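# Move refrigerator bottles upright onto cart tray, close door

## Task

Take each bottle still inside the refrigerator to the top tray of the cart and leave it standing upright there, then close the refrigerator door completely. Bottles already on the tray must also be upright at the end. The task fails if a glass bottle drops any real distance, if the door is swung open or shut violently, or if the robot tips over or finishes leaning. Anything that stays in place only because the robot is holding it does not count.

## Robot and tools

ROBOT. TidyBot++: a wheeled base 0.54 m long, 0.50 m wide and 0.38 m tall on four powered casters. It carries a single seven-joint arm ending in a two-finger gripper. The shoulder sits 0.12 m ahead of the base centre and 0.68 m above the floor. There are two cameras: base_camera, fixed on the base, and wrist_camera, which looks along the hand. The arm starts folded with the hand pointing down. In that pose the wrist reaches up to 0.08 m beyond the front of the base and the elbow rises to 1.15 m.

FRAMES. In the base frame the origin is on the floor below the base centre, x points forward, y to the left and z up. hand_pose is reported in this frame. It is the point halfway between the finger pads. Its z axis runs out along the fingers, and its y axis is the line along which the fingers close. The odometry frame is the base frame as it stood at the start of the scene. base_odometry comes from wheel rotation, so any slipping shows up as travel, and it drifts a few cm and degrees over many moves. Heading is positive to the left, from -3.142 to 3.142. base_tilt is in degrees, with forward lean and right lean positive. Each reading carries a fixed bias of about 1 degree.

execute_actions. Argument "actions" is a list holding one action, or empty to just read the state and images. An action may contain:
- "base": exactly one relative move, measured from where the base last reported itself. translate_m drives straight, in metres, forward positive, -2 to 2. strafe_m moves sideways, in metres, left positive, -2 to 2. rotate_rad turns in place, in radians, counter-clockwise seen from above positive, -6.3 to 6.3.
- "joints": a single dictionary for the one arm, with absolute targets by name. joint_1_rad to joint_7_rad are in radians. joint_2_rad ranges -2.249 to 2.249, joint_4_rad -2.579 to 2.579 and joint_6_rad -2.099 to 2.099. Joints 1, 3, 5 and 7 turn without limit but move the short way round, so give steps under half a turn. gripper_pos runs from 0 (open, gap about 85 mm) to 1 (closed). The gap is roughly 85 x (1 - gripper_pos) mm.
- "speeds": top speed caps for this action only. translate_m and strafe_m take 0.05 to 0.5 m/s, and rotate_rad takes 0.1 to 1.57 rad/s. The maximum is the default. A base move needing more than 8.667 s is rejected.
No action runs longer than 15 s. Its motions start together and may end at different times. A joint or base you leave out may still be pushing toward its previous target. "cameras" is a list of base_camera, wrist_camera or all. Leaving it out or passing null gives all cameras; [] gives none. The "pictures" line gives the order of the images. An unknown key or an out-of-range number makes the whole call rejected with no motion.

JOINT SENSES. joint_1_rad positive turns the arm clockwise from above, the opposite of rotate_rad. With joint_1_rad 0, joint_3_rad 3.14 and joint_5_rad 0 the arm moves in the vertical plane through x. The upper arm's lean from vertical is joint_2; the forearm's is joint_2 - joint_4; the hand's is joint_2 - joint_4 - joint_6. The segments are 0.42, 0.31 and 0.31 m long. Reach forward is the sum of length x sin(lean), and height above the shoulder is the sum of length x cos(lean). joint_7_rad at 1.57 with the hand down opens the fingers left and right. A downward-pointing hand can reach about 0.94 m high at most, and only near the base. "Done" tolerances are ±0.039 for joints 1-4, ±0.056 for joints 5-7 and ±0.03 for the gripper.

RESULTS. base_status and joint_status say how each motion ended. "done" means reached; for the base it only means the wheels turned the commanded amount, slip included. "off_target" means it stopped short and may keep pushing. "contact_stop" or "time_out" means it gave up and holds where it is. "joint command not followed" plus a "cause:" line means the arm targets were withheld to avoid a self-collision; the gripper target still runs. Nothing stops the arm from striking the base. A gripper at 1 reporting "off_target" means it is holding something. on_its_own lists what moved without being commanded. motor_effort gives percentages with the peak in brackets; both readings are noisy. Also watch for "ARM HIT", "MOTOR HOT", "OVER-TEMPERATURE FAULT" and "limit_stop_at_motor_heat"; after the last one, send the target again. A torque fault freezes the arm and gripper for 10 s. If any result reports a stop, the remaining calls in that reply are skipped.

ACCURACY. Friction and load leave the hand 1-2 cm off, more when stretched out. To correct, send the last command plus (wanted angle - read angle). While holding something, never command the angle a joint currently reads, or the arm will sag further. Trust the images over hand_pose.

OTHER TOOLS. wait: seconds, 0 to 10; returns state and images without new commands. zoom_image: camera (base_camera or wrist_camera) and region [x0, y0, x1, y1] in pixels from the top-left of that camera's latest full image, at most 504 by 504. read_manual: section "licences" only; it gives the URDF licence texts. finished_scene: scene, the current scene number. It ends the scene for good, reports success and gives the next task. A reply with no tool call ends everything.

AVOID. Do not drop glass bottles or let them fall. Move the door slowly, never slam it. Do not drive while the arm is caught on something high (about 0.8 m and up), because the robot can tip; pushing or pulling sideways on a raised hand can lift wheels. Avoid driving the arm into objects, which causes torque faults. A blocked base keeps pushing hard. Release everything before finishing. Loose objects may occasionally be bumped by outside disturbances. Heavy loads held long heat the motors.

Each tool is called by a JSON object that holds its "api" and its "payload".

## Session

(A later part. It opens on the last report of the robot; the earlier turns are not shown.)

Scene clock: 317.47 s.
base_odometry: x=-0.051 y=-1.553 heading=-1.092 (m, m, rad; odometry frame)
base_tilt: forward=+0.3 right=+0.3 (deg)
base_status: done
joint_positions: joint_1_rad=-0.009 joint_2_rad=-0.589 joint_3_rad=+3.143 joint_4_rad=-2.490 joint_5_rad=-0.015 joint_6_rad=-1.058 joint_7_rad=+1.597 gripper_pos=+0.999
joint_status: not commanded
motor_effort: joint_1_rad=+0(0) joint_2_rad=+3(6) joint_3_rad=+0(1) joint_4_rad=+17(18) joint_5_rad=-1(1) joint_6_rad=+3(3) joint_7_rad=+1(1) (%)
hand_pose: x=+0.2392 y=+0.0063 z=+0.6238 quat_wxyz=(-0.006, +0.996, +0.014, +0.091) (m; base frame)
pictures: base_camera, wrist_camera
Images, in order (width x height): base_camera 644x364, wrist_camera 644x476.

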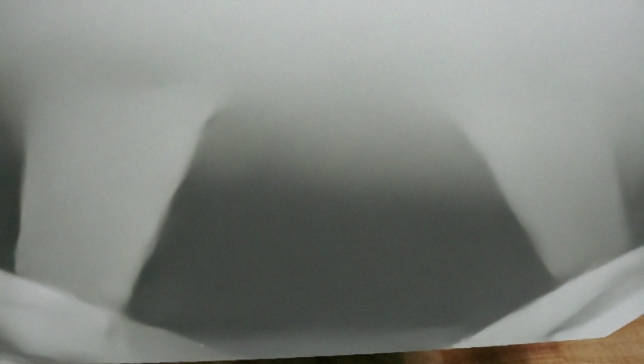

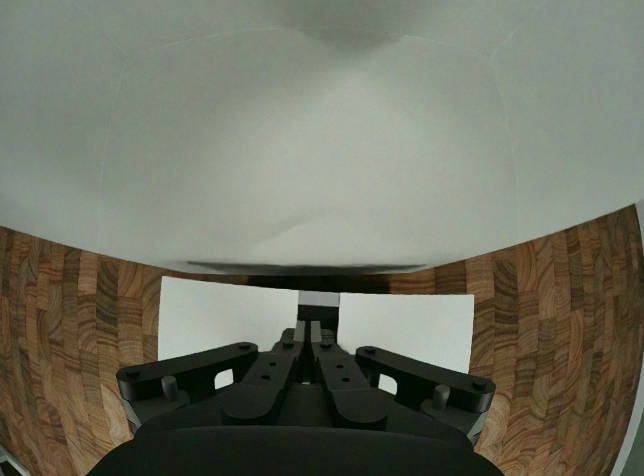

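{"api": "execute_actions", "payload": {"actions": [{"base":{"translate_m":-0.45}}], "cameras": []}}

{"api": "execute_actions", "payload": {"actions": [{"base":{"strafe_m":0.5},"joints":{"joint_1_rad":0.6,"joint_6_rad":0.1}}]}}

Scene clock: 323.67 s.
base_odometry: x=-0.259 y=-1.153 heading=-1.092 (m, m, rad; odometry frame)
base_tilt: forward=+0.3 right=+0.3 (deg)
base_status: done
joint_positions: joint_1_rad=-0.009 joint_2_rad=-0.594 joint_3_rad=+3.143 joint_4_rad=-2.492 joint_5_rad=-0.015 joint_6_rad=-1.059 joint_7_rad=+1.597 gripper_pos=+0.999
joint_status: not commanded
motor_effort: joint_1_rad=+0(0) joint_2_rad=+3(6) joint_3_rad=+0(1) joint_4_rad=+17(18) joint_5_rad=-1(2) joint_6_rad=+2(3) joint_7_rad=+0(1) (%)
hand_pose: x=+0.2382 y=+0.0063 z=+0.6234 quat_wxyz=(-0.006, +0.996, +0.014, +0.092) (m; base frame)
pictures: none
No camera images: the call's "cameras" was empty. Leave "cameras" out to get every camera's image.

Scene clock: 326.03 s.
base_odometry: x=+0.185 y=-0.923 heading=-1.092 (m, m, rad; odometry frame)
base_tilt: forward=+0.3 right=+0.4 (deg)
base_status: done
joint_positions: joint_1_rad=+0.591 joint_2_rad=-0.594 joint_3_rad=+3.143 joint_4_rad=-2.493 joint_5_rad=-0.015 joint_6_rad=+0.060 joint_7_rad=+1.597 gripper_pos=+0.999
joint_status: all done
motor_effort: joint_1_rad=+0(0) joint_2_rad=-1(4) joint_3_rad=+0(2) joint_4_rad=+21(21) joint_5_rad=+0(2) joint_6_rad=+9(9) joint_7_rad=+1(0) (%)
hand_pose: x=+0.4203 y=-0.2012 z=+0.8470 quat_wxyz=(+0.180, +0.762, -0.228, +0.579) (m; base frame)
pictures: base_camera, wrist_camera
Images, in order (width x height): base_camera 644x364, wrist_camera 644x476.

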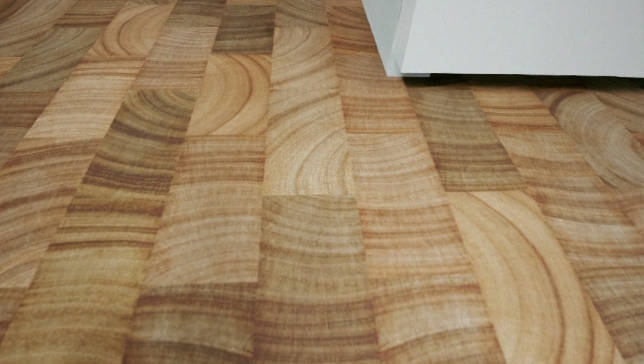

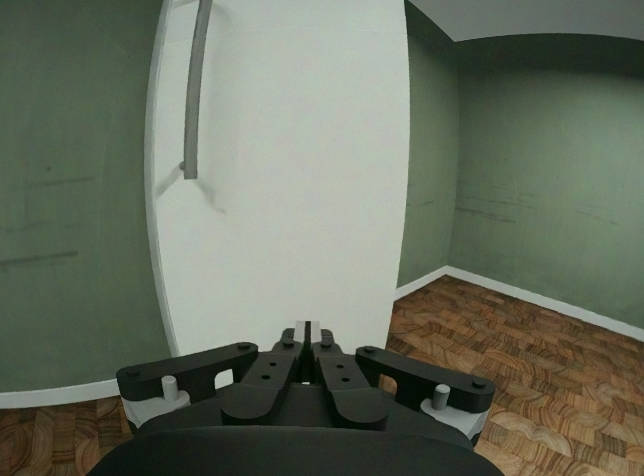

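{"api": "zoom_image", "payload": {"camera": "base_camera", "region": [350,0,510,100]}}

Region (350, 0, 510, 100) of base_camera's 644x364 image, scaled by 3.150; it fills the top 315 rows of this view, and the rest is white.

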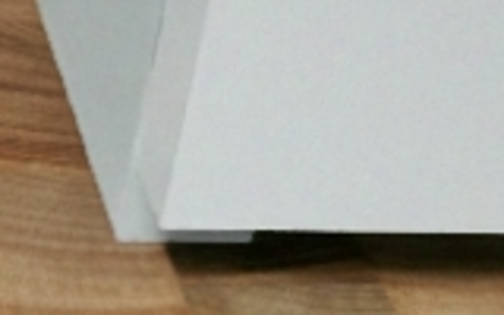

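{"api": "finished_scene", "payload": {"scene": 1}}

The scene is finished: the task was done.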